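# Move the long cardboard box from desk to a far-aisle shelf

## Task

Pick up the long cardboard box that sits on the desk and set it down on a shelf at the far end of the aisle (the shelf on either side is fine). It has to rest directly on the shelf surface, not on top of a carton. No part of it may overhang the shelf's front edge. It must stay upright: if it topples or ends up tilted, the task fails. It must stay in place on its own, since a box the robot is still holding or propping does not count.

## Robot and tools

ROBOT. The robot is a Hello Robot Stretch 3 with a single arm. It has a two-wheel differential base that is 0.33 m long and 0.34 m wide and cannot move sideways. A lift on a vertical mast carries a telescoping arm that reaches out to the robot's RIGHT side, so to move the gripper forward or back you drive the base. At the end of the arm is a wrist with yaw, pitch and roll joints and a two-finger gripper. The fingertips are round pads 0.04 m across. The head has pan and tilt joints and carries head_camera and nav_camera. wrist_camera rides on the gripper. In-place turns pivot 0.05 m behind the base's front edge. When the arm is retracted and the wrist folded, a turn sweeps a circle of radius 0.28 m. An unfolded, level wrist reaches past that circle.

FRAMES. The base frame has its origin on the floor between the drive wheels, with x forward, y left and z up. hand_pose is expressed in this frame and marks where the closed fingertips meet. With all wrist joints at zero, that hand frame has x up, y pointing back along the arm toward the mast, and z toward the robot's rear. The odometry frame is the base frame as it was at the start of the scene.

TOOLS.
execute_actions: arguments "actions" and optionally "cameras". "actions" is a list holding one action, or an empty list, which only reports state and images. An action can contain "base", "joints" or both, and optionally "contact_limits". All motions in it start together.
- "base" holds exactly one command, and both are relative to where the base currently is. {"translate_m": d} drives straight by d metres, from -1 to 1, positive forward. {"rotate_rad": d} turns in place by d radians, from -3.2 to 3.2, positive counter-clockwise (left).
- "joints" maps joint names to absolute targets. lift_m 0 to 1.1 is arm height on the mast. arm_m 0 to 0.52 is extension. wrist_yaw_rad -1.345 to 4.42: 0 points along the arm, positive swings toward the front, and 3.0 folds it over the base. wrist_pitch_rad -1.57 to 0.451: 0 is level and negative points the fingertips down. wrist_roll_rad -2.911 to 2.911: at 0 the fingers sit side by side. gripper_m -0.089 to 0.179: bigger is wider. The actual fingertip gap is about 0.007 m less when nearly closed and 0.025 m less when wide, and it is zero below 0.007. head_pan_rad -3.953 to 1.73: 0 is forward, positive is left, and -1.57 looks along the arm. head_tilt_rad -1.53 to 0.419: negative looks down. The done tolerances are ±0.004 for metre joints, ±0.02 for yaw, roll and head, and ±0.05 for pitch.
- "contact_limits": {"arm_m": effort percent 1 to 100}. The arm stops at that motor effort and holds no harder than that until the next action. Too low a value stops it at once. Values above the maximum are cut.
A joint or base you leave out may still be driving toward an earlier target. Any bad key or out-of-range value rejects the whole call. If a result reports a stop, any later motion, wait or finished_scene calls in the same reply are skipped. "cameras" takes a list of head_camera, nav_camera, wrist_camera or all. Null or omitted means all, and [] means no images. No action runs longer than 15 s.
wait: {"seconds": 0 to 10}. Lets the scene run with no new command, then reports like an empty action.
zoom_image: {"camera", "region": [x0, y0, x1, y1]}. Pixels are counted from the top-left of that camera's most recent full image, and the region can be at most 504 by 504.
finished_scene: {"scene": current scene number}. It ends the scene for good and reports whether the goal was met. The goal has to hold once the robot stops. Replying without a tool call ends everything.

RESULTS. joint_positions lists current joint values. base_status and joint_status can read done, off_target (resting short of the target and possibly still pushing), contact_stop, time_out or torque_fault. After the last three the target is dropped. on_its_own covers joints you did not command, and "held at" there gives the held target, not the actual position. motor_effort is a percent of maximum, positive toward higher values, with the peak of the last action in brackets. It carries fixed offsets, scale error and noise. A rest effort out of range suggests a load or a push. Positive wheel effort pushes forward. lidar_m gives 12 distances in metres in 30-degree sectors, starting straight ahead and going counter-clockwise (4th is left, 7th behind, 10th right), measured in a plane 0.17 m above the floor from 0.15 to 12 m. "-" means nothing seen. The lidar misses glass, thin legs and tabletops, and the robot's own body hides some sectors. wrist_depth_mm (45 to 1000) and head_depth_mm (280 to 4000, sideways image) are 7x7 grids of median depth. base_odometry comes from the wheels and counts slip as travel. Heading is positive left, from -3.142 to 3.142. turned_by_wheels and turned_by_imu give rotation since the last result. base_tilt in degrees gives forward and right lean, with a fixed error of about 4 degrees. The "pictures" line lists the order of the images.

CAMERAS. head_camera is a pinhole camera at 896x504. nav_camera is a fisheye at 672x504. wrist_camera is a pinhole camera at 644x364. T_world_to_cam maps base-frame points into each camera. The calibration has small errors, which grow for the wrist camera when the arm is extended.

STOPS AND SAFETY. The arm and lift halt on a firm push (contact_stop) and then go slack until you command them again. A slack lift can sag under load or keep pressing, and closing the fingers on a surface pushes it upward. The base, wrist and head have no contact stop. A wrist servo that is strained too long shuts off for 10 s (torque_fault), which also costs points. Pushing on something rigid with the gripper above about 0.45 m, a second push after a stop, driving while gripping or hooking something fixed, or snagging furniture (worst when reversing) can tip the robot. To recover, reverse the last move in small steps, pull the gripper free, and if still tipped lower lift_m to about 0.2.

SELF-COLLISION. Only fold or unfold the wrist (wrist_yaw_rad to or from 3.0) with lift_m between 0.32 and 0.95, wrist_pitch_rad at -0.4 and roll near 0. Once folded, the lift may go down to 0.25. If yaw goes below -0.4, keep pitch at -0.5 or lower.

GRIPPER. To grasp, command less than the object's width, and a lower value squeezes harder. Squeezing too hard trips a stall guard and can let the object slip. To re-squeeze, send a new value. To release, open at least 0.02 beyond the contact value. Neither the reading nor done confirms a grasp.

SPEED. The base moves at up to 0.30 m/s and 1.9 rad/s only when stowed: lift_m under 0.30, arm_m under 0.03 and wrist_yaw_rad above 2.54. Otherwise it is limited to 0.10 m/s and 0.63 rad/s. The robot keeps holding its last command while you think, and base moves are counted from the last reported pose. Avoid drops, slams, hard hits and forceful pushing, and watch for brief outside nudges to loose objects.

Each tool is called after ">>>" as a command line: name --argument value for each argument, lists and objects as JSON in quotes; but a table of rows of numbers goes row by row, as --pt "numbers of a row", without its own name.

## Session

>>> execute_actions --actions '[]'

Scene clock: 0.00 s.
base_odometry: x=+0.000 y=+0.000 heading=+0.000 (m, m, rad; odometry frame)
turned_by_wheels: +0.000 (rad since the last result)
turned_by_imu: +0.000 (rad since the last result)
base_tilt: forward=-0.9 right=-1.3 (deg)
lidar_m: 1.20 1.88 2.74 2.79 2.40 1.42 1.63 1.08 0.99 1.01 1.26 1.48
head_depth_mm: 1350 1351 1346 1347 1355 1351 1353 / 1383 1390 1392 1404 1400 1404 1404 / 1456 1456 1454 1453 1460 1460 1463 / 1515 1519 1513 1514 1522 1499 1527 / 1566 1574 1567 1578 1583 1524 1181 / 1637 1645 1631 1634 1656 1529 1021 / 1697 1715 1700 1711 1735 1497 1026
base_status: not commanded
joint_positions: lift_m=+0.595 arm_m=-0.002 wrist_yaw_rad=+3.014 wrist_pitch_rad=-0.425 wrist_roll_rad=-0.013 gripper_m=+0.037 head_pan_rad=-0.004 head_tilt_rad=-0.005
joint_status: not commanded
motor_effort: left_wheel=-1 right_wheel=+1 lift_m=+43 arm_m=+0 wrist_yaw_rad=+0 wrist_pitch_rad=+9 wrist_roll_rad=+0 gripper_m=+0 head_pan_rad=+0 head_tilt_rad=+2 (%)
hand_pose: x=+0.0072 y=+0.0784 z=+0.6058 quat_wxyz=(+0.193, +0.694, +0.106, +0.685) (m; base frame)
wrist_depth_mm: - - - - - - - / - - - - - - - / - - - - - - - / - - - - - - - / 986 990 - - - - - / 846 861 - 859 886 886 900 / 739 748 758 752 771 766 765
pictures: head_camera (sideways: a quarter turn clockwise sets it upright), nav_camera (sideways: a quarter turn counterclockwise sets it upright), wrist_camera
Images, in order (width x height): head_camera 896x504, nav_camera 672x504, wrist_camera 644x364.

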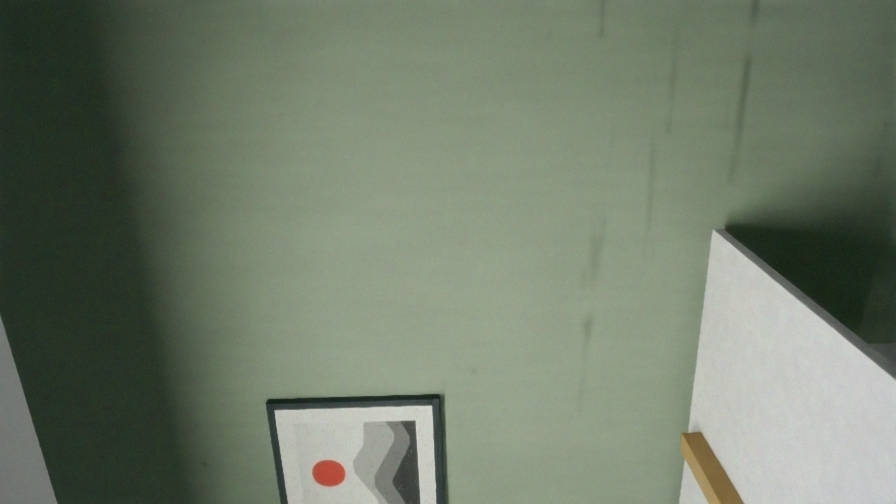

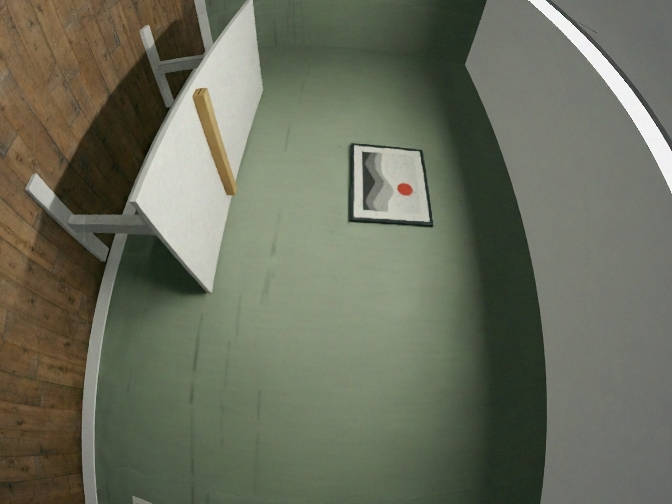

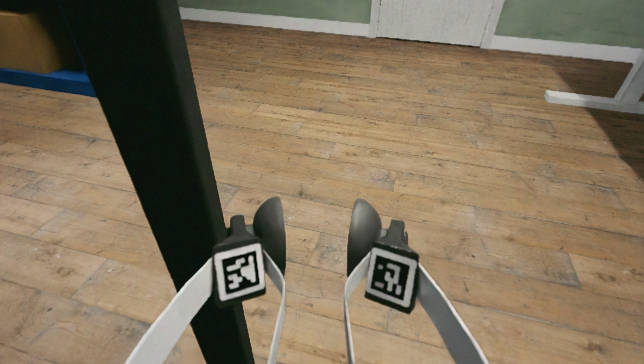

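>>> execute_actions --actions '[{"joints": {"head_pan_rad": 0.6, "head_tilt_rad": -0.6}}]' --cameras '["head_camera", "nav_camera"]'

>>> execute_actions --actions '[{"joints": {"head_pan_rad": 1.7, "head_tilt_rad": -0.5}}]' --cameras '["head_camera", "nav_camera"]'

>>> execute_actions --actions '[{"joints": {"head_pan_rad": -3.3, "head_tilt_rad": -0.5}}]' --cameras '["head_camera", "nav_camera"]'

Scene clock: 4.63 s.
base_odometry: x=+0.000 y=+0.000 heading=+0.000 (m, m, rad; odometry frame)
turned_by_wheels: +0.000 (rad since the last result)
turned_by_imu: +0.001 (rad since the last result)
base_tilt: forward=-0.9 right=-1.2 (deg)
lidar_m: 1.19 1.88 2.73 2.79 2.39 1.42 1.63 1.08 0.99 1.01 1.27 1.48
head_depth_mm: 1490 1600 1479 1133 1567 1446 1221 / 1642 1785 1453 1083 1784 1448 1221 / 1833 1972 1392 2053 1787 1458 1223 / 2071 2189 1490 2211 1797 1455 1225 / 2387 2509 1694 2328 1780 1455 1225 / 2485 2686 2844 2273 1785 1447 1229 / 2346 2551 2776 2313 1782 1452 1218
base_status: not commanded
joint_positions: lift_m=+0.595 arm_m=-0.002 wrist_yaw_rad=+3.014 wrist_pitch_rad=-0.425 wrist_roll_rad=-0.013 gripper_m=+0.037 head_pan_rad=+0.593 head_tilt_rad=-0.592
joint_status: all done
motor_effort: left_wheel=+0(0) right_wheel=+2(2) lift_m=+43(42) arm_m=+0(0) wrist_yaw_rad=+0(0) wrist_pitch_rad=+9(9) wrist_roll_rad=+0(0) gripper_m=+0(1) head_pan_rad=+3(32) head_tilt_rad=-3(26) (%)
hand_pose: x=+0.0072 y=+0.0784 z=+0.6058 quat_wxyz=(+0.193, +0.694, +0.106, +0.685) (m; base frame)
wrist_depth_mm: - - - - - - - / - - - - - - - / - - - - - - - / - - - - - - - / - - - - - - - / 848 858 - 856 896 893 888 / 744 751 748 757 769 761 770
pictures: head_camera (sideways: a quarter turn clockwise sets it upright), nav_camera (sideways: a quarter turn counterclockwise sets it upright)
camera_calibration (this result's frames):
head_camera: T_world_to_cam=[[-0.471442, -0.282302, -0.835493, 1.11469], [-0.514012, 0.857783, 0.00020743, 0.00578049], [0.716613, 0.429551, -0.549502, 0.667341], [0, 0, 0, 1]] pos_world=[0.0502592, 0.0230642, 1.29802]
nav_camera: T_world_to_cam=[[0.422292, 0.343401, 0.838895, -1.05199], [0.612066, -0.790654, 0.0155456, 0.0296121], [0.668615, 0.506894, -0.544071, 0.653807], [0, 0, 0, 1]] pos_world=[-0.0110213, 0.0532575, 1.23777]
Images, in order (width x height): head_camera 896x504, nav_camera 672x504.

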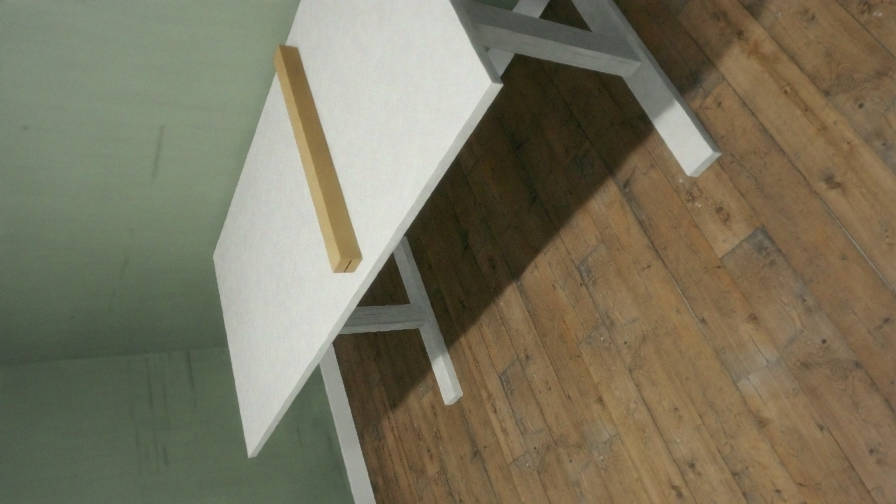

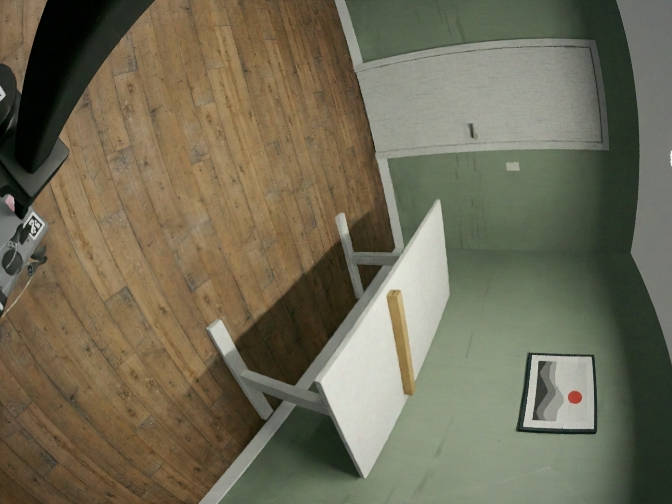

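Scene clock: 5.77 s.
base_odometry: x=+0.000 y=+0.000 heading=+0.000 (m, m, rad; odometry frame)
turned_by_wheels: +0.000 (rad since the last result)
turned_by_imu: +0.000 (rad since the last result)
base_tilt: forward=-0.9 right=-1.2 (deg)
lidar_m: 1.20 1.88 2.74 2.78 2.40 1.42 1.63 1.08 0.99 1.00 1.26 1.48
head_depth_mm: 2236 2434 2603 2628 1950 1549 1277 / 2342 2529 2751 2667 1937 1551 1283 / 2441 2655 2902 2666 1960 1557 1281 / 2563 2753 3073 2648 1968 1550 1286 / 2670 2952 3215 2675 1961 1549 1281 / 2861 3119 3334 2294 1973 1560 1283 / 1678 1768 1871 1985 2048 - -
base_status: not commanded
joint_positions: lift_m=+0.595 arm_m=-0.002 wrist_yaw_rad=+3.014 wrist_pitch_rad=-0.425 wrist_roll_rad=-0.013 gripper_m=+0.037 head_pan_rad=+1.693 head_tilt_rad=-0.508
joint_status: all done
motor_effort: left_wheel=+0(0) right_wheel=+1(1) lift_m=+42(42) arm_m=+0(1) wrist_yaw_rad=+0(0) wrist_pitch_rad=+9(9) wrist_roll_rad=+0(0) gripper_m=+0(0) head_pan_rad=+3(36) head_tilt_rad=+3(12) (%)
hand_pose: x=+0.0072 y=+0.0784 z=+0.6058 quat_wxyz=(+0.193, +0.694, +0.106, +0.685) (m; base frame)
wrist_depth_mm: - - - - - - - / - - - - - - - / - - - - - - - / - - - - - - - / 993 - - - - - - / 847 854 - 862 895 885 887 / 749 754 751 755 763 761 775
pictures: head_camera (sideways: a quarter turn clockwise sets it upright), nav_camera (sideways: a quarter turn counterclockwise sets it upright)
camera_calibration (this result's frames):
head_camera: T_world_to_cam=[[0.0289175, -0.476221, -0.87885, 1.16818], [-0.997592, -0.0692017, 0.00467361, 0.0029156], [-0.0630436, 0.876598, -0.477075, 0.577862], [0, 0, 0, 1]] pos_world=[0.00555817, 0.0499609, 1.30233]
nav_camera: T_world_to_cam=[[-0.105632, 0.459871, 0.881681, -1.10457], [0.982457, 0.185296, 0.0210588, 0.0201732], [-0.153687, 0.868438, -0.471376, 0.564239], [0, 0, 0, 1]] pos_world=[-0.049781, 0.0142144, 1.23942]
Images, in order (width x height): head_camera 896x504, nav_camera 672x504.

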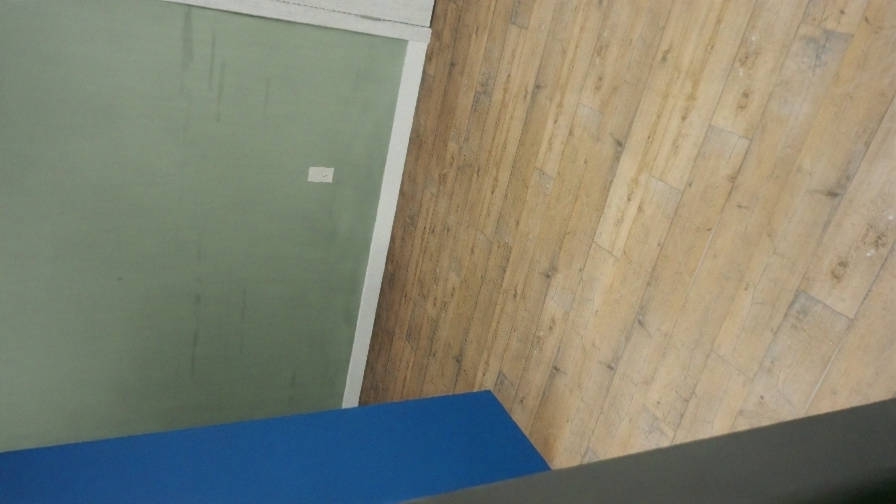

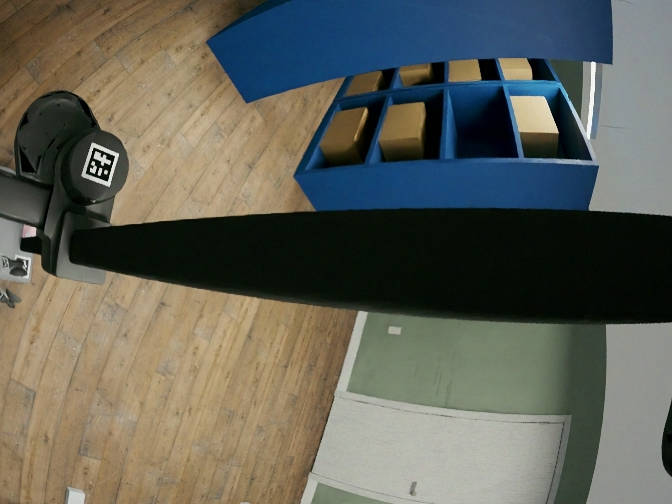

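Scene clock: 8.63 s.
base_odometry: x=+0.000 y=+0.000 heading=+0.000 (m, m, rad; odometry frame)
turned_by_wheels: +0.000 (rad since the last result)
turned_by_imu: +0.000 (rad since the last result)
base_tilt: forward=-0.9 right=-1.2 (deg)
lidar_m: 1.19 1.87 2.74 2.80 2.40 1.42 1.63 1.08 1.00 1.01 1.27 1.48
head_depth_mm: 1210 1252 1351 1461 1618 1548 1277 / 2679 2877 3076 2439 1822 1549 1280 / 2724 2950 3216 2641 1976 1555 1278 / 2811 2997 3280 2655 1964 1554 1283 / 2766 2978 3235 2692 1976 1553 1285 / 2197 2280 2384 2427 1972 1560 1283 / 1750 1818 1883 1943 1907 1556 1287
base_status: not commanded
joint_positions: lift_m=+0.595 arm_m=-0.002 wrist_yaw_rad=+3.014 wrist_pitch_rad=-0.425 wrist_roll_rad=-0.013 gripper_m=+0.037 head_pan_rad=-3.293 head_tilt_rad=-0.507
joint_status: all done
motor_effort: left_wheel=+0(0) right_wheel=+2(2) lift_m=+42(42) arm_m=+0(0) wrist_yaw_rad=-1(0) wrist_pitch_rad=+9(9) wrist_roll_rad=+0(0) gripper_m=+1(0) head_pan_rad=-3(36) head_tilt_rad=+3(2) (%)
hand_pose: x=+0.0072 y=+0.0784 z=+0.6058 quat_wxyz=(+0.193, +0.694, +0.106, +0.685) (m; base frame)
wrist_depth_mm: - - - - - - - / - - - - - - - / - - - - - - - / - - - - - - - / 996 - - - - - - / 869 855 - 866 896 887 885 / 741 739 751 760 760 774 767
pictures: head_camera (sideways: a quarter turn clockwise sets it upright), nav_camera (sideways: a quarter turn counterclockwise sets it upright)
camera_calibration (this result's frames):
head_camera: T_world_to_cam=[[0.466323, -0.100609, -0.878875, 1.16555], [-0.202467, -0.979278, 0.00467634, -0.00193824], [-0.861133, 0.175762, -0.47703, 0.582671], [0, 0, 0, 1]] pos_world=[-0.0421549, 0.0129553, 1.30233]
nav_camera: T_world_to_cam=[[-0.471272, 0.022328, 0.881705, -1.10237], [0.0865948, 0.996021, 0.0210621, 0.0256336], [-0.877726, 0.0862771, -0.471331, 0.568596], [0, 0, 0, 1]] pos_world=[-0.0226647, -0.0499746, 1.23942]
Images, in order (width x height): head_camera 896x504, nav_camera 672x504.

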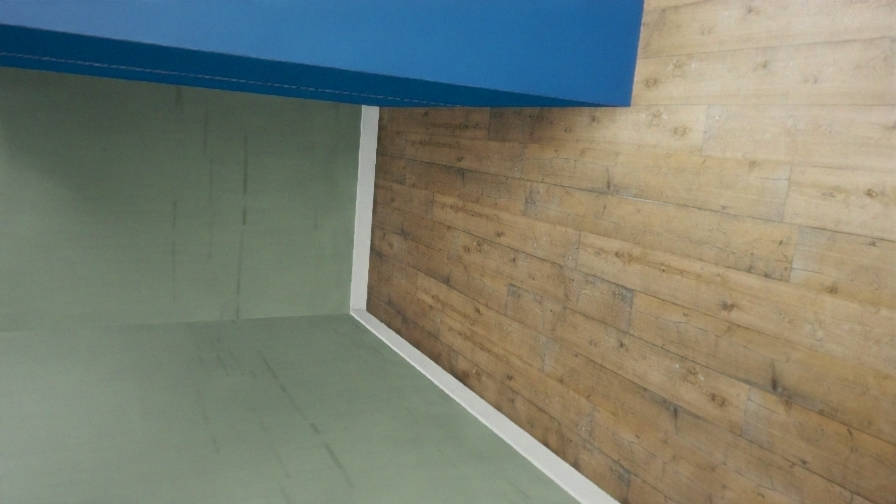

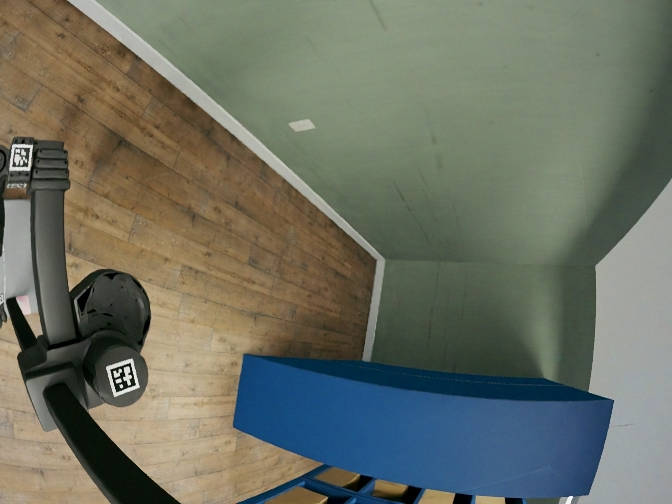

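>>> execute_actions --actions '[{"base": {"rotate_rad": 0.83}, "joints": {"lift_m": 0.8, "head_pan_rad": -0.6, "head_tilt_rad": -0.7}}]' --cameras '["head_camera"]'

>>> execute_actions --actions '[{"base": {"translate_m": 1.0}, "joints": {"lift_m": 0.94, "wrist_yaw_rad": 0.0, "wrist_pitch_rad": -0.4, "gripper_m": 0.12, "head_pan_rad": -1.2, "head_tilt_rad": -0.8}}]'

Scene clock: 25.63 s.
base_odometry: x=+0.000 y=+0.000 heading=+0.830 (m, m, rad; odometry frame)
turned_by_wheels: +0.830 (rad since the last result)
turned_by_imu: +0.825 (rad since the last result)
base_tilt: forward=-0.8 right=-1.3 (deg)
lidar_m: 2.12 2.74 1.85 1.42 1.50 1.22 1.00 0.99 1.10 1.49 1.48 1.19
head_depth_mm: 1236 1355 1505 1710 1632 1359 1165 / 1306 1446 1611 1824 1637 1362 1168 / 1381 1505 1379 1891 1634 1359 1169 / 1465 1587 1190 1543 1622 1362 1166 / 1566 1654 1185 1942 1620 1363 1166 / 1676 1771 1186 2006 1619 1356 1174 / 1795 1751 1245 2019 1621 1363 1168
base_status: done
joint_positions: lift_m=+0.799 arm_m=-0.002 wrist_yaw_rad=+3.014 wrist_pitch_rad=-0.426 wrist_roll_rad=-0.013 gripper_m=+0.037 head_pan_rad=-0.607 head_tilt_rad=-0.691
joint_status: all done
motor_effort: left_wheel=-3(9) right_wheel=+3(6) lift_m=+59(68) arm_m=+1(0) wrist_yaw_rad=-1(1) wrist_pitch_rad=+9(9) wrist_roll_rad=+0(0) gripper_m=+1(0) head_pan_rad=+3(36) head_tilt_rad=-3(17) (%)
hand_pose: x=+0.0072 y=+0.0783 z=+0.8104 quat_wxyz=(+0.193, +0.694, +0.107, +0.685) (m; base frame)
wrist_depth_mm: - - - - - - - / - - - - - - - / - - - - - - - / - - - - - - - / - - - - - - - / - - - - - - - / 957 960 966 990 993 - -
pictures: head_camera (sideways: a quarter turn clockwise sets it upright)
camera_calibration (this result's frames):
head_camera: T_world_to_cam=[[-0.499685, 0.382716, -0.777073, 1.03871], [0.612965, 0.790094, -0.0050291, 0.00572298], [0.612036, -0.478832, -0.62939, 0.771909], [0, 0, 0, 1]] pos_world=[0.0430817, -0.0324365, 1.29301]
Images, in order (width x height): head_camera 896x504.

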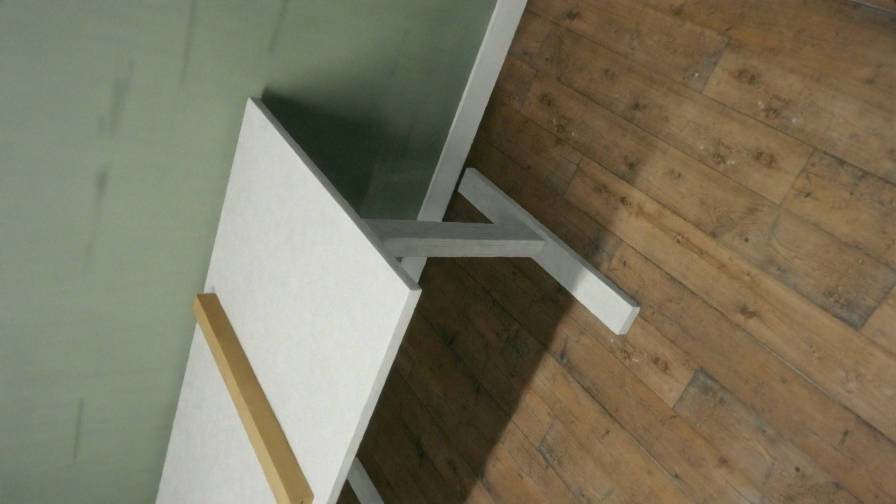

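Scene clock: 36.60 s.
base_odometry: x=+0.675 y=+0.738 heading=+0.830 (m, m, rad; odometry frame)
turned_by_wheels: +0.000 (rad since the last result)
turned_by_imu: +0.004 (rad since the last result)
base_tilt: forward=-0.9 right=-1.3 (deg)
lidar_m: 1.81 1.80 2.02 1.77 1.83 2.36 1.94 1.93 1.39 0.74 1.14 1.15
head_depth_mm: 972 1104 1008 841 - - - / 970 1099 1005 825 687 1267 1093 / 970 1099 1004 803 670 1272 1127 / 966 1103 1003 801 669 1265 1130 / 961 1101 945 757 637 1269 1129 / 960 1100 998 798 650 1266 1129 / 962 1097 996 795 664 1261 1125
base_status: done
joint_positions: lift_m=+0.939 arm_m=-0.002 wrist_yaw_rad=+0.002 wrist_pitch_rad=-0.419 wrist_roll_rad=-0.013 gripper_m=+0.120 head_pan_rad=-1.193 head_tilt_rad=-0.790
joint_status: all done
motor_effort: left_wheel=-4(5) right_wheel=+3(5) lift_m=+59(62) arm_m=+0(0) wrist_yaw_rad=-2(2) wrist_pitch_rad=+11(12) wrist_roll_rad=+0(0) gripper_m=+0(89) head_pan_rad=-3(32) head_tilt_rad=-4(12) (%)
hand_pose: x=-0.0210 y=-0.3675 z=+0.9518 quat_wxyz=(+0.697, +0.149, -0.687, -0.146) (m; base frame)
wrist_depth_mm: 739 778 866 962 - - - / 792 840 910 - - - - / 699 679 723 734 - - - / 519 561 574 581 614 - - / 414 480 475 480 489 - - / 352 403 410 413 415 - - / 315 352 357 359 365 - -
pictures: head_camera (sideways: a quarter turn clockwise sets it upright), nav_camera (sideways: a quarter turn counterclockwise sets it upright), wrist_camera
camera_calibration (this result's frames):
head_camera: T_world_to_cam=[[-0.231883, 0.663434, -0.711397, 0.951473], [0.947303, 0.320176, -0.0101884, 0.0103994], [0.221013, -0.676272, -0.702716, 0.869671], [0, 0, 0, 1]] pos_world=[0.0185705, -0.0464351, 1.28811]
nav_camera: T_world_to_cam=[[0.302353, -0.629185, 0.716037, -0.891113], [-0.902342, -0.431014, 0.00228763, 0.0561127], [0.307183, -0.646802, -0.698059, 0.856327], [0, 0, 0, 1]] pos_world=[0.0570146, 0.0173842, 1.23571]
wrist_camera: T_world_to_cam=[[-0.999053, -0.0212671, 0.0379452, -0.0706299], [-0.0430861, 0.603661, -0.796076, 1.00041], [-0.00597586, -0.796957, -0.604006, 0.445835], [0, 0, 0, 1]] pos_world=[-0.0247948, -0.250101, 1.06837]
Images, in order (width x height): head_camera 896x504, nav_camera 672x504, wrist_camera 644x364.

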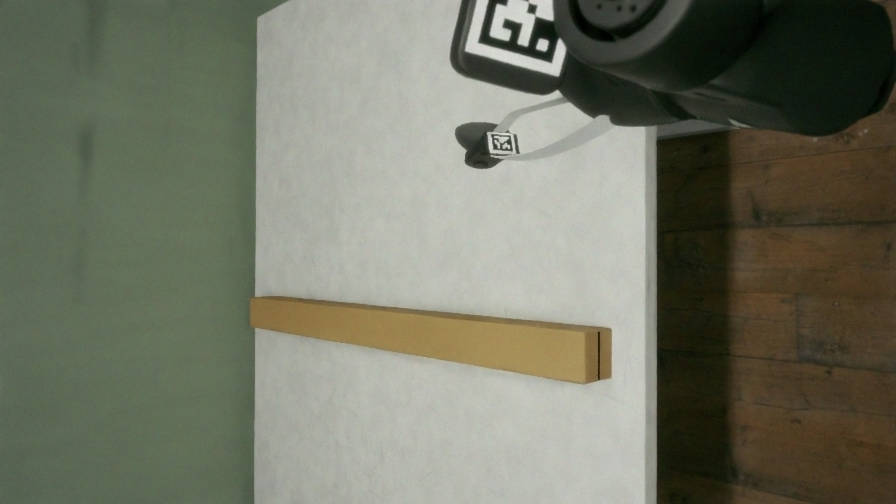

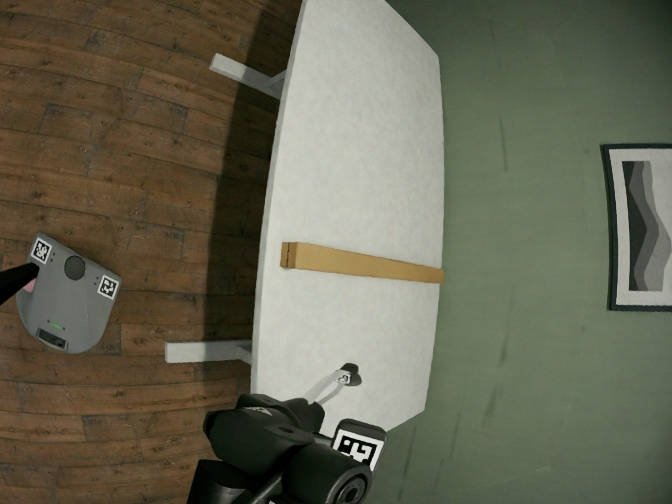

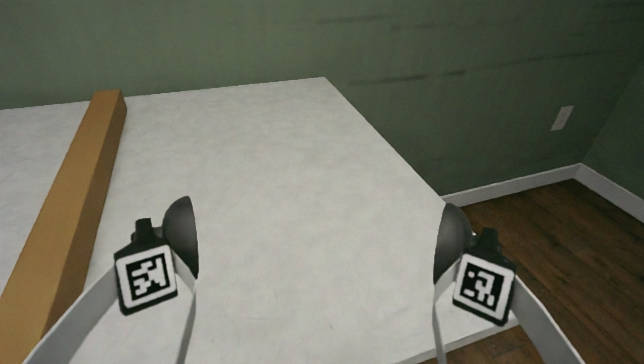

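>>> execute_actions --actions '[{"base": {"rotate_rad": 0.328}, "joints": {"wrist_pitch_rad": -0.9, "head_pan_rad": 1.6, "head_tilt_rad": -0.2}}]' --cameras '["head_camera", "nav_camera"]'

Scene clock: 43.53 s.
base_odometry: x=+0.675 y=+0.738 heading=+1.158 (m, m, rad; odometry frame)
turned_by_wheels: +0.328 (rad since the last result)
turned_by_imu: +0.326 (rad since the last result)
base_tilt: forward=-0.9 right=-1.2 (deg)
lidar_m: 1.80 1.86 1.83 1.77 1.81 2.01 1.92 1.65 0.74 1.14 1.18 1.16
head_depth_mm: 2391 1624 1690 1748 1842 1909 1650 / 2374 1620 1671 1736 1808 1886 1639 / 2132 1622 1685 1757 1824 1898 1641 / 2875 3269 3391 3505 3234 2181 1659 / 3053 3251 3391 3511 3068 2204 1660 / 2840 2360 2324 2277 2118 1870 1663 / 1540 1578 1639 1702 1771 1845 1761
base_status: done
joint_positions: lift_m=+0.939 arm_m=-0.002 wrist_yaw_rad=+0.002 wrist_pitch_rad=-0.907 wrist_roll_rad=-0.013 gripper_m=+0.120 head_pan_rad=+1.593 head_tilt_rad=-0.211
joint_status: all done
motor_effort: left_wheel=-3(9) right_wheel=+3(7) lift_m=+59(59) arm_m=+0(0) wrist_yaw_rad=-2(1) wrist_pitch_rad=+4(11) wrist_roll_rad=+0(0) gripper_m=+1(0) head_pan_rad=+3(36) head_tilt_rad=+4(27) (%)
hand_pose: x=-0.0214 y=-0.2822 z=+0.8615 quat_wxyz=(+0.640, +0.312, -0.631, -0.308) (m; base frame)
wrist_depth_mm: 411 415 373 418 423 427 431 / 377 374 373 385 387 391 394 / 351 343 343 355 358 358 360 / 325 326 327 330 333 335 334 / - - - - - - - / - - - - - - - / 945 956 942 933 953 951 970
pictures: head_camera (sideways: a quarter turn clockwise sets it upright), nav_camera (sideways: a quarter turn counterclockwise sets it upright)
camera_calibration (this result's frames):
head_camera: T_world_to_cam=[[-0.0248683, -0.19915, -0.979654, 1.30011], [-0.999436, 0.0270713, 0.0198673, -0.0168584], [0.022564, 0.979595, -0.19971, 0.216373], [0, 0, 0, 1]] pos_world=[0.0106003, 0.0474134, 1.3172]
nav_camera: T_world_to_cam=[[-0.053084, 0.190014, 0.980345, -1.2337], [0.996245, 0.0773246, 0.0389576, -0.00322487], [-0.0684023, 0.978732, -0.193405, 0.20196], [0, 0, 0, 1]] pos_world=[-0.0484625, 0.0370052, 1.24864]
Images, in order (width x height): head_camera 896x504, nav_camera 672x504.

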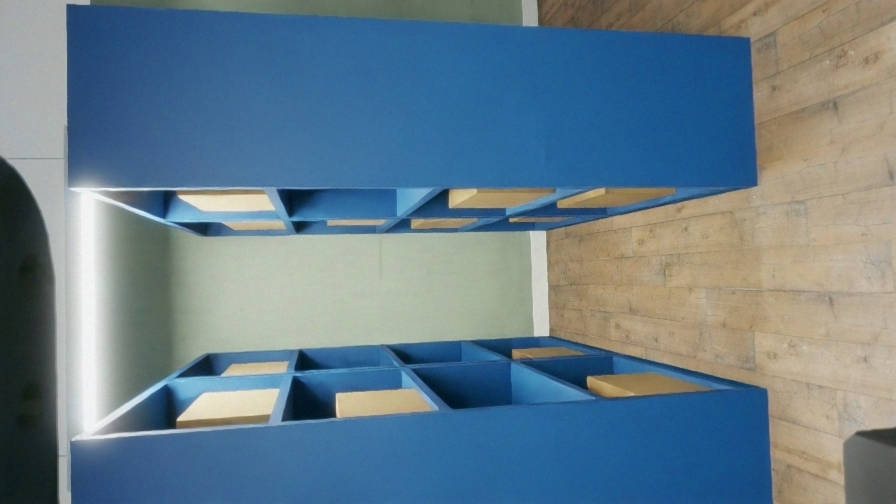

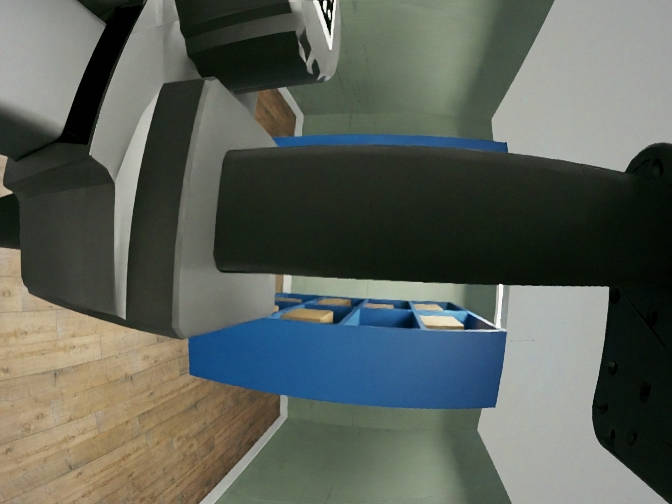

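>>> execute_actions --actions '[{"base": {"translate_m": 0.119}, "joints": {"arm_m": 0.43, "head_pan_rad": -1.57, "head_tilt_rad": -0.75}}]' --cameras '["head_camera", "wrist_camera"]'

Scene clock: 52.73 s.
base_odometry: x=+0.723 y=+0.847 heading=+1.158 (m, m, rad; odometry frame)
turned_by_wheels: +0.000 (rad since the last result)
turned_by_imu: +0.001 (rad since the last result)
base_tilt: forward=-0.8 right=-1.2 (deg)
lidar_m: 1.69 1.74 1.83 1.75 1.81 2.13 2.05 1.64 0.79 1.14 1.18 1.07
head_depth_mm: 972 1082 - - 677 1261 1130 / 968 - 1050 846 695 1245 1148 / 947 - 1090 847 694 1240 1147 / 957 - 1001 797 650 1243 1149 / 949 1073 1087 846 692 1243 1143 / 949 1066 1082 846 691 1242 1149 / 942 1063 1083 842 690 1236 1145
base_status: done
joint_positions: lift_m=+0.939 arm_m=+0.430 wrist_yaw_rad=+0.001 wrist_pitch_rad=-0.908 wrist_roll_rad=-0.013 gripper_m=+0.120 head_pan_rad=-1.563 head_tilt_rad=-0.741
joint_status: all done
motor_effort: left_wheel=-2(4) right_wheel=+3(6) lift_m=+59(59) arm_m=+5(4) wrist_yaw_rad=-1(1) wrist_pitch_rad=+5(5) wrist_roll_rad=+0(0) gripper_m=+1(1) head_pan_rad=-4(37) head_tilt_rad=-3(26) (%)
hand_pose: x=-0.0215 y=-0.7132 z=+0.8613 quat_wxyz=(+0.640, +0.312, -0.631, -0.308) (m; base frame)
wrist_depth_mm: 407 412 414 358 418 425 424 / 376 380 379 327 386 386 388 / 349 350 350 301 354 359 357 / 322 324 326 275 330 331 334 / 303 307 307 258 307 312 311 / 285 287 287 241 289 294 292 / 268 269 270 228 272 270 274
pictures: head_camera (sideways: a quarter turn clockwise sets it upright), wrist_camera
camera_calibration (this result's frames):
head_camera: T_world_to_cam=[[0.0241182, 0.666728, -0.744911, 0.993589], [0.998973, -0.0446684, -0.0076361, 0.00676194], [-0.0383651, -0.743961, -0.667121, 0.824956], [0, 0, 0, 1]] pos_world=[0.000930947, -0.0484167, 1.29053]
wrist_camera: T_world_to_cam=[[-0.999089, -0.0348096, 0.0246705, -0.0732702], [-0.0419528, 0.90676, -0.419555, 1.02895], [-0.00776572, -0.420208, -0.907395, 0.645684], [0, 0, 0, 1]] pos_world=[-0.025022, -0.664237, 1.0194]
Images, in order (width x height): head_camera 896x504, wrist_camera 644x364.

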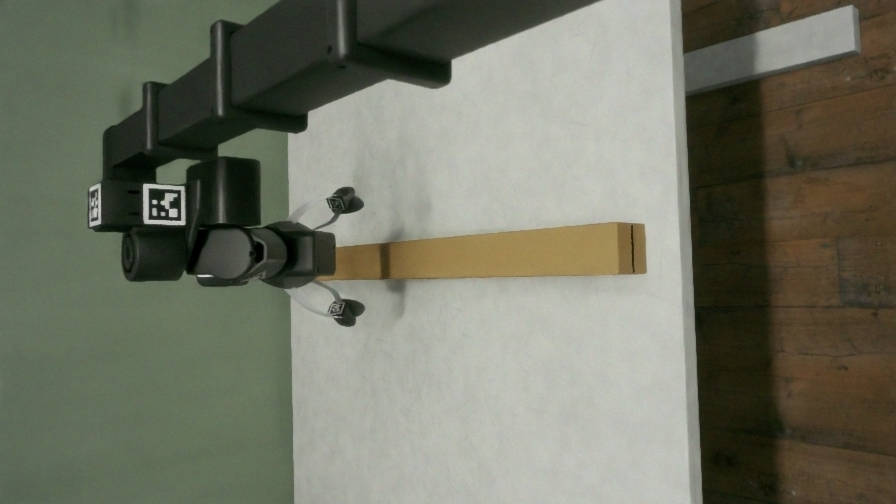

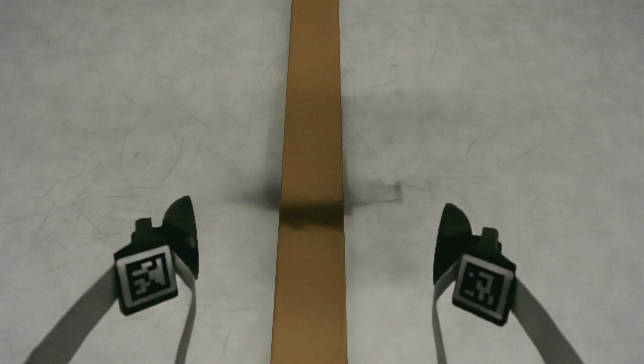

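>>> execute_actions --actions '[{"joints": {"lift_m": 0.83}}]' --cameras '["head_camera", "wrist_camera"]'

Scene clock: 56.07 s.
base_odometry: x=+0.723 y=+0.847 heading=+1.158 (m, m, rad; odometry frame)
turned_by_wheels: +0.000 (rad since the last result)
turned_by_imu: +0.000 (rad since the last result)
base_tilt: forward=-0.9 right=-1.2 (deg)
lidar_m: 1.68 1.75 1.83 1.76 1.82 2.14 2.05 1.65 0.79 1.14 1.18 1.06
head_depth_mm: 976 1101 1093 879 - - - / 968 1091 1137 - 694 1251 1150 / 959 1074 - 825 695 1247 1149 / 956 1082 - 773 651 1241 1144 / 950 1072 1081 844 693 1239 1147 / 948 1067 1085 844 692 1238 1148 / 940 1058 1079 845 692 1239 1146
base_status: not commanded
joint_positions: lift_m=+0.831 arm_m=+0.430 wrist_yaw_rad=+0.001 wrist_pitch_rad=-0.908 wrist_roll_rad=-0.013 gripper_m=+0.120 head_pan_rad=-1.563 head_tilt_rad=-0.741
joint_status: all done
motor_effort: left_wheel=-3(3) right_wheel=+3(3) lift_m=+24(50) arm_m=+5(5) wrist_yaw_rad=+0(1) wrist_pitch_rad=+5(4) wrist_roll_rad=+0(0) gripper_m=+1(1) head_pan_rad=-3(3) head_tilt_rad=-3(3) (%)
hand_pose: x=-0.0215 y=-0.7132 z=+0.7525 quat_wxyz=(+0.640, +0.312, -0.631, -0.308) (m; base frame)
wrist_depth_mm: 257 257 260 191 263 266 267 / 236 237 238 175 242 243 244 / 218 219 220 162 223 225 225 / 203 204 202 150 208 208 209 / 190 193 189 141 194 196 195 / 179 180 176 132 181 185 183 / - 169 165 124 171 170 172
pictures: head_camera (sideways: a quarter turn clockwise sets it upright), wrist_camera
camera_calibration (this result's frames):
head_camera: T_world_to_cam=[[0.0241181, 0.666728, -0.74491, 0.993589], [0.998973, -0.0446681, -0.0076361, 0.00676194], [-0.038365, -0.743961, -0.667121, 0.824956], [0, 0, 0, 1]] pos_world=[0.000930959, -0.0484167, 1.29053]
wrist_camera: T_world_to_cam=[[-0.999089, -0.0348112, 0.0246687, -0.0705837], [-0.041953, 0.906784, -0.419504, 0.98324], [-0.0077657, -0.420157, -0.907418, 0.546957], [0, 0, 0, 1]] pos_world=[-0.025022, -0.664236, 0.910533]
Images, in order (width x height): head_camera 896x504, wrist_camera 644x364.

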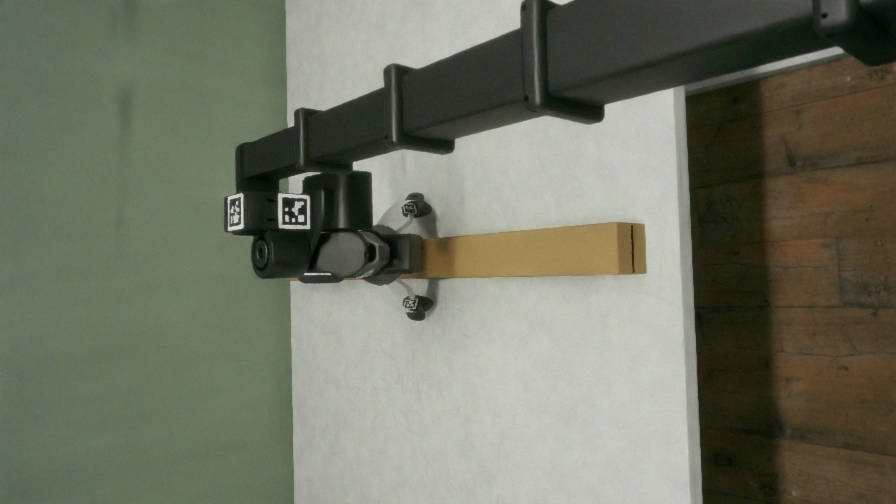

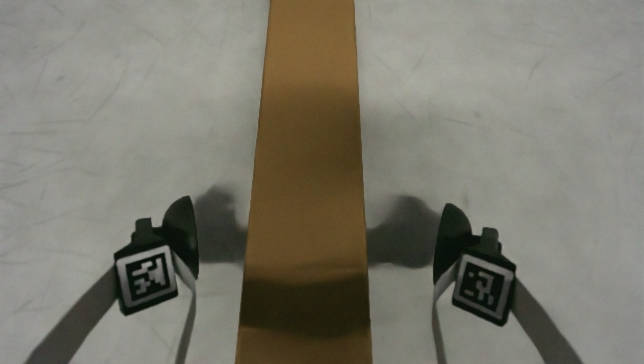

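>>> execute_actions --actions '[{"joints": {"gripper_m": 0.0}}]' --cameras '["wrist_camera"]'

>>> execute_actions --actions '[{"joints": {"lift_m": 0.9}}]'

Scene clock: 58.73 s.
base_odometry: x=+0.723 y=+0.847 heading=+1.158 (m, m, rad; odometry frame)
turned_by_wheels: +0.000 (rad since the last result)
turned_by_imu: +0.000 (rad since the last result)
base_tilt: forward=-0.8 right=-1.2 (deg)
lidar_m: 1.68 1.74 1.82 1.76 1.81 2.13 2.05 1.65 0.79 1.14 1.18 1.06
head_depth_mm: 971 1105 1089 881 - - - / 967 1092 1138 - 695 1251 1148 / 965 1069 - 849 694 1240 1146 / 959 1079 - 771 649 1247 1144 / 949 1077 1088 845 694 1244 1142 / 942 1067 1085 844 692 1242 1144 / 938 1060 1083 844 692 1241 1141
base_status: not commanded
joint_positions: lift_m=+0.831 arm_m=+0.430 wrist_yaw_rad=+0.001 wrist_pitch_rad=-0.910 wrist_roll_rad=-0.013 gripper_m=+0.001 head_pan_rad=-1.563 head_tilt_rad=-0.741
joint_status: all done
motor_effort: left_wheel=-3(3) right_wheel=+3(3) lift_m=+23(24) arm_m=+4(5) wrist_yaw_rad=-1(1) wrist_pitch_rad=+6(6) wrist_roll_rad=+0(0) gripper_m=-25(100) head_pan_rad=-3(4) head_tilt_rad=-3(3) (%)
hand_pose: x=-0.0215 y=-0.7128 z=+0.7522 quat_wxyz=(+0.640, +0.313, -0.630, -0.309) (m; base frame)
wrist_depth_mm: 255 258 260 187 263 264 265 / 236 236 237 172 240 243 244 / 218 218 219 159 223 225 225 / 202 204 203 148 207 207 209 / 190 190 190 138 194 193 195 / 178 179 133 130 - 182 182 / 168 169 167 122 170 172 173
pictures: wrist_camera
camera_calibration (this result's frames):
wrist_camera: T_world_to_cam=[[-0.999089, -0.034863, 0.0245974, -0.0705444], [-0.041954, 0.907657, -0.417611, 0.981907], [-0.0077668, -0.418262, -0.908293, 0.548893], [0, 0, 0, 1]] pos_world=[-0.0250221, -0.664113, 0.910346]
Images, in order (width x height): wrist_camera 644x364.

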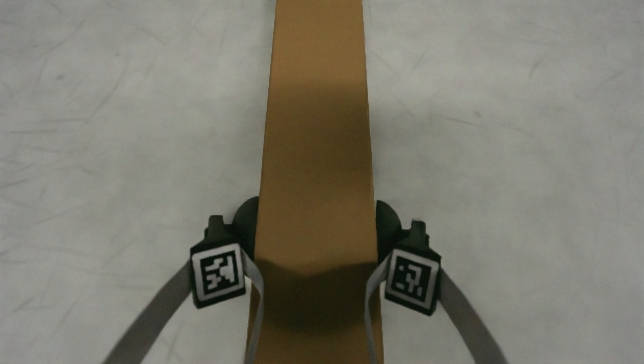

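Scene clock: 60.20 s.
base_odometry: x=+0.723 y=+0.847 heading=+1.158 (m, m, rad; odometry frame)
turned_by_wheels: +0.000 (rad since the last result)
turned_by_imu: +0.000 (rad since the last result)
base_tilt: forward=-0.9 right=-1.3 (deg)
lidar_m: 1.68 1.74 1.83 1.76 1.82 2.13 2.05 1.64 0.79 1.14 1.18 1.06
head_depth_mm: 971 1103 1139 - - 1263 1118 / 968 1076 - 848 695 1250 1147 / 962 1051 1043 848 693 1245 1147 / 955 1041 - 716 600 1240 1149 / 952 1070 1082 846 692 1244 1148 / 945 1065 1082 843 692 1238 1147 / 943 1061 1085 845 694 1240 1145
base_status: not commanded
joint_positions: lift_m=+0.899 arm_m=+0.430 wrist_yaw_rad=+0.001 wrist_pitch_rad=-0.911 wrist_roll_rad=-0.013 gripper_m=+0.008 head_pan_rad=-1.563 head_tilt_rad=-0.741
joint_status: all done
on_its_own: gripper_m is held at +0.007, not at your +0.000, by its stall guard, which is still easing
motor_effort: left_wheel=-3(3) right_wheel=+3(3) lift_m=+60(59) arm_m=+4(4) wrist_yaw_rad=+0(1) wrist_pitch_rad=+6(6) wrist_roll_rad=+0(0) gripper_m=-21(25) head_pan_rad=-3(3) head_tilt_rad=-4(3) (%)
hand_pose: x=-0.0215 y=-0.7126 z=+0.8209 quat_wxyz=(+0.639, +0.313, -0.630, -0.309) (m; base frame)
wrist_depth_mm: 353 353 355 183 360 363 365 / 325 325 327 169 332 332 335 / 298 301 302 158 305 306 309 / 278 278 282 148 284 285 286 / 261 261 261 138 265 266 269 / 244 246 133 130 - 251 251 / 231 230 230 123 234 236 236
pictures: head_camera (sideways: a quarter turn clockwise sets it upright), nav_camera (sideways: a quarter turn counterclockwise sets it upright), wrist_camera
camera_calibration (this result's frames):
head_camera: T_world_to_cam=[[0.0241182, 0.666728, -0.744911, 0.993589], [0.998973, -0.0446684, -0.00763609, 0.00676193], [-0.0383651, -0.743961, -0.667121, 0.824955], [0, 0, 0, 1]] pos_world=[0.000930947, -0.0484167, 1.29053]
nav_camera: T_world_to_cam=[[0.0539671, -0.660075, 0.749259, -0.932896], [-0.997155, -0.0751715, 0.00559853, 0.0523804], [0.0526275, -0.747429, -0.662253, 0.811309], [0, 0, 0, 1]] pos_world=[0.0598799, -0.00544767, 1.23598]
wrist_camera: T_world_to_cam=[[-0.999089, -0.0348807, 0.0245706, -0.0722202], [-0.0419529, 0.907979, -0.41691, 1.01012], [-0.00776751, -0.417561, -0.908616, 0.612158], [0, 0, 0, 1]] pos_world=[-0.0250222, -0.66407, 0.979119]
Images, in order (width x height): head_camera 896x504, nav_camera 672x504, wrist_camera 644x364.

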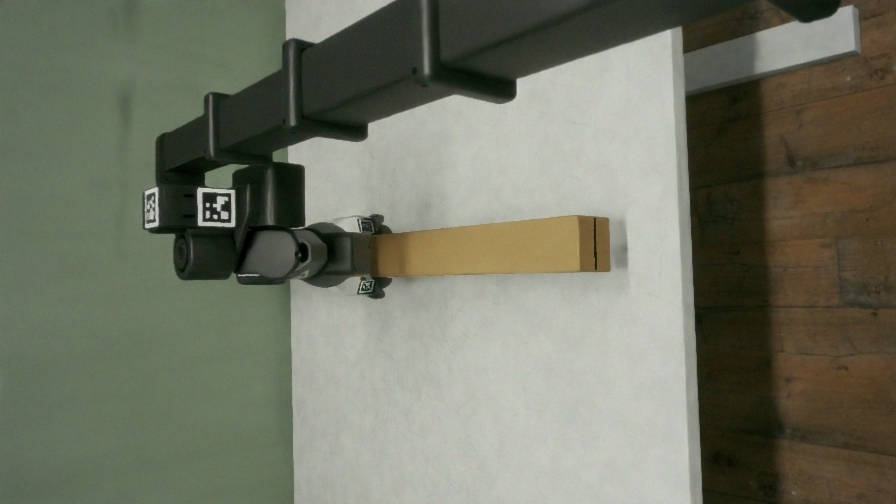

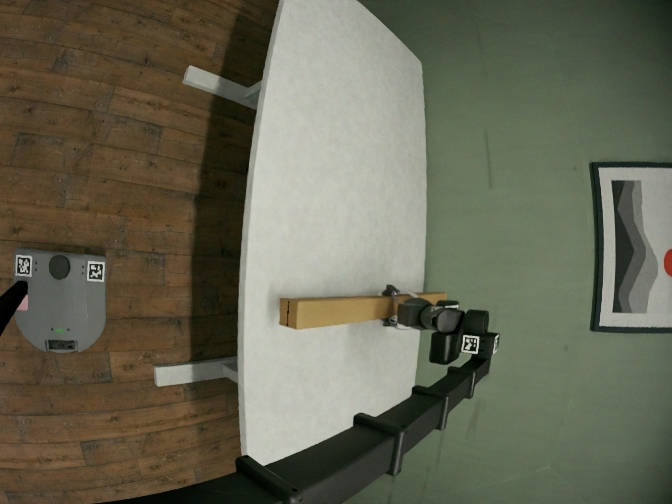

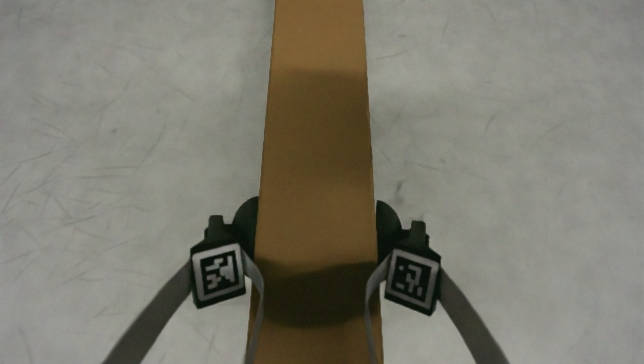

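>>> execute_actions --actions '[{"base": {"translate_m": -0.2}, "joints": {"lift_m": 0.93, "arm_m": 0.0, "wrist_yaw_rad": 1.57, "head_pan_rad": -1.0, "head_tilt_rad": -1.1}}]'

Scene clock: 66.23 s.
base_odometry: x=+0.642 y=+0.664 heading=+1.158 (m, m, rad; odometry frame)
turned_by_wheels: +0.000 (rad since the last result)
turned_by_imu: +0.001 (rad since the last result)
base_tilt: forward=-0.8 right=-1.2 (deg)
lidar_m: 1.88 1.95 1.82 1.78 1.80 1.92 1.85 1.66 0.72 0.72 1.19 1.23
head_depth_mm: 939 809 708 642 - 382 1089 / 933 804 705 650 - 399 1106 / 926 800 703 648 - 1155 - / 923 797 702 1420 413 1191 - / 921 797 701 1427 424 1173 1096 / 917 791 721 1431 1256 1174 1077 / 909 786 1503 454 1280 1170 1079
base_status: done
joint_positions: lift_m=+0.929 arm_m=+0.000 wrist_yaw_rad=+1.569 wrist_pitch_rad=-0.911 wrist_roll_rad=-0.013 gripper_m=+0.011 head_pan_rad=-1.007 head_tilt_rad=-1.087
joint_status: all done
on_its_own: gripper_m is held at +0.010, not at your +0.000, by its stall guard, which is not easing now
motor_effort: left_wheel=-2(9) right_wheel=+3(5) lift_m=+60(63) arm_m=-4(5) wrist_yaw_rad=-1(1) wrist_pitch_rad=+6(6) wrist_roll_rad=+0(0) gripper_m=-21(20) head_pan_rad=+4(32) head_tilt_rad=-5(22) (%)
hand_pose: x=+0.1166 y=-0.1458 z=+0.8509 quat_wxyz=(+0.671, +0.667, -0.225, +0.233) (m; base frame)
wrist_depth_mm: - - - 184 - 414 410 / - - - 169 - 387 375 / - - - 158 - 363 348 / - - - 148 - - 321 / - - - 138 - - 301 / - 989 133 130 - - 282 / 941 957 947 123 941 955 266
pictures: head_camera (sideways: a quarter turn clockwise sets it upright), nav_camera (sideways: a quarter turn counterclockwise sets it upright), wrist_camera
camera_calibration (this result's frames):
head_camera: T_world_to_cam=[[-0.445553, 0.758854, -0.474997, 0.644779], [0.868811, 0.494516, -0.0249185, 0.0300483], [0.215984, -0.423785, -0.879634, 1.09972], [0, 0, 0, 1]] pos_world=[0.0236547, -0.0381067, 1.27437]
nav_camera: T_world_to_cam=[[0.509323, -0.713509, 0.48114, -0.586333], [-0.80813, -0.588741, -0.0176089, 0.0814382], [0.295831, -0.379855, -0.876467, 1.08836], [0, 0, 0, 1]] pos_world=[0.0424758, 0.0430104, 1.23745]
wrist_camera: T_world_to_cam=[[0.0329716, -0.999154, 0.0245743, -0.176094], [-0.908098, -0.0402186, -0.416821, 0.476483], [0.417457, -0.00857263, -0.908656, 0.88721], [0, 0, 0, 1]] pos_world=[0.0681276, -0.149175, 1.0091]
Images, in order (width x height): head_camera 896x504, nav_camera 672x504, wrist_camera 644x364.

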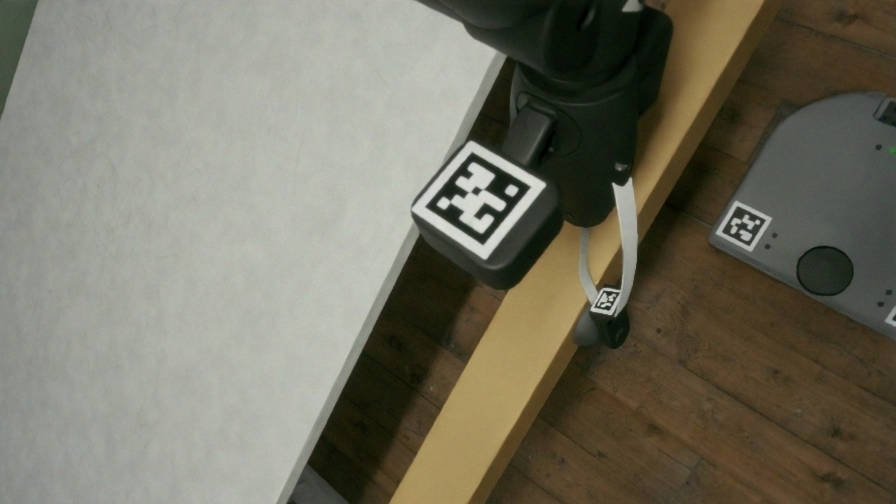

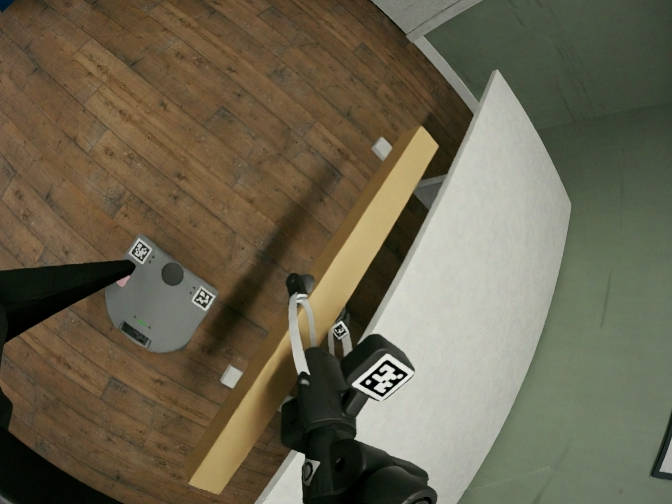

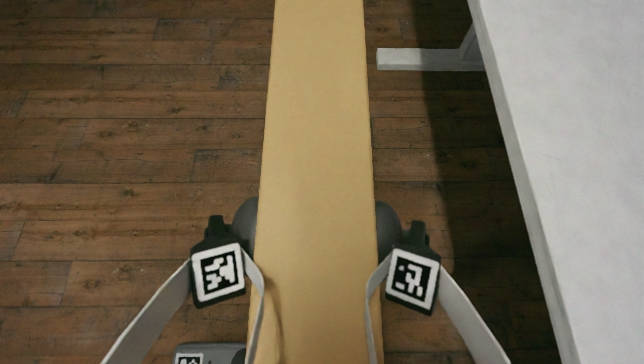

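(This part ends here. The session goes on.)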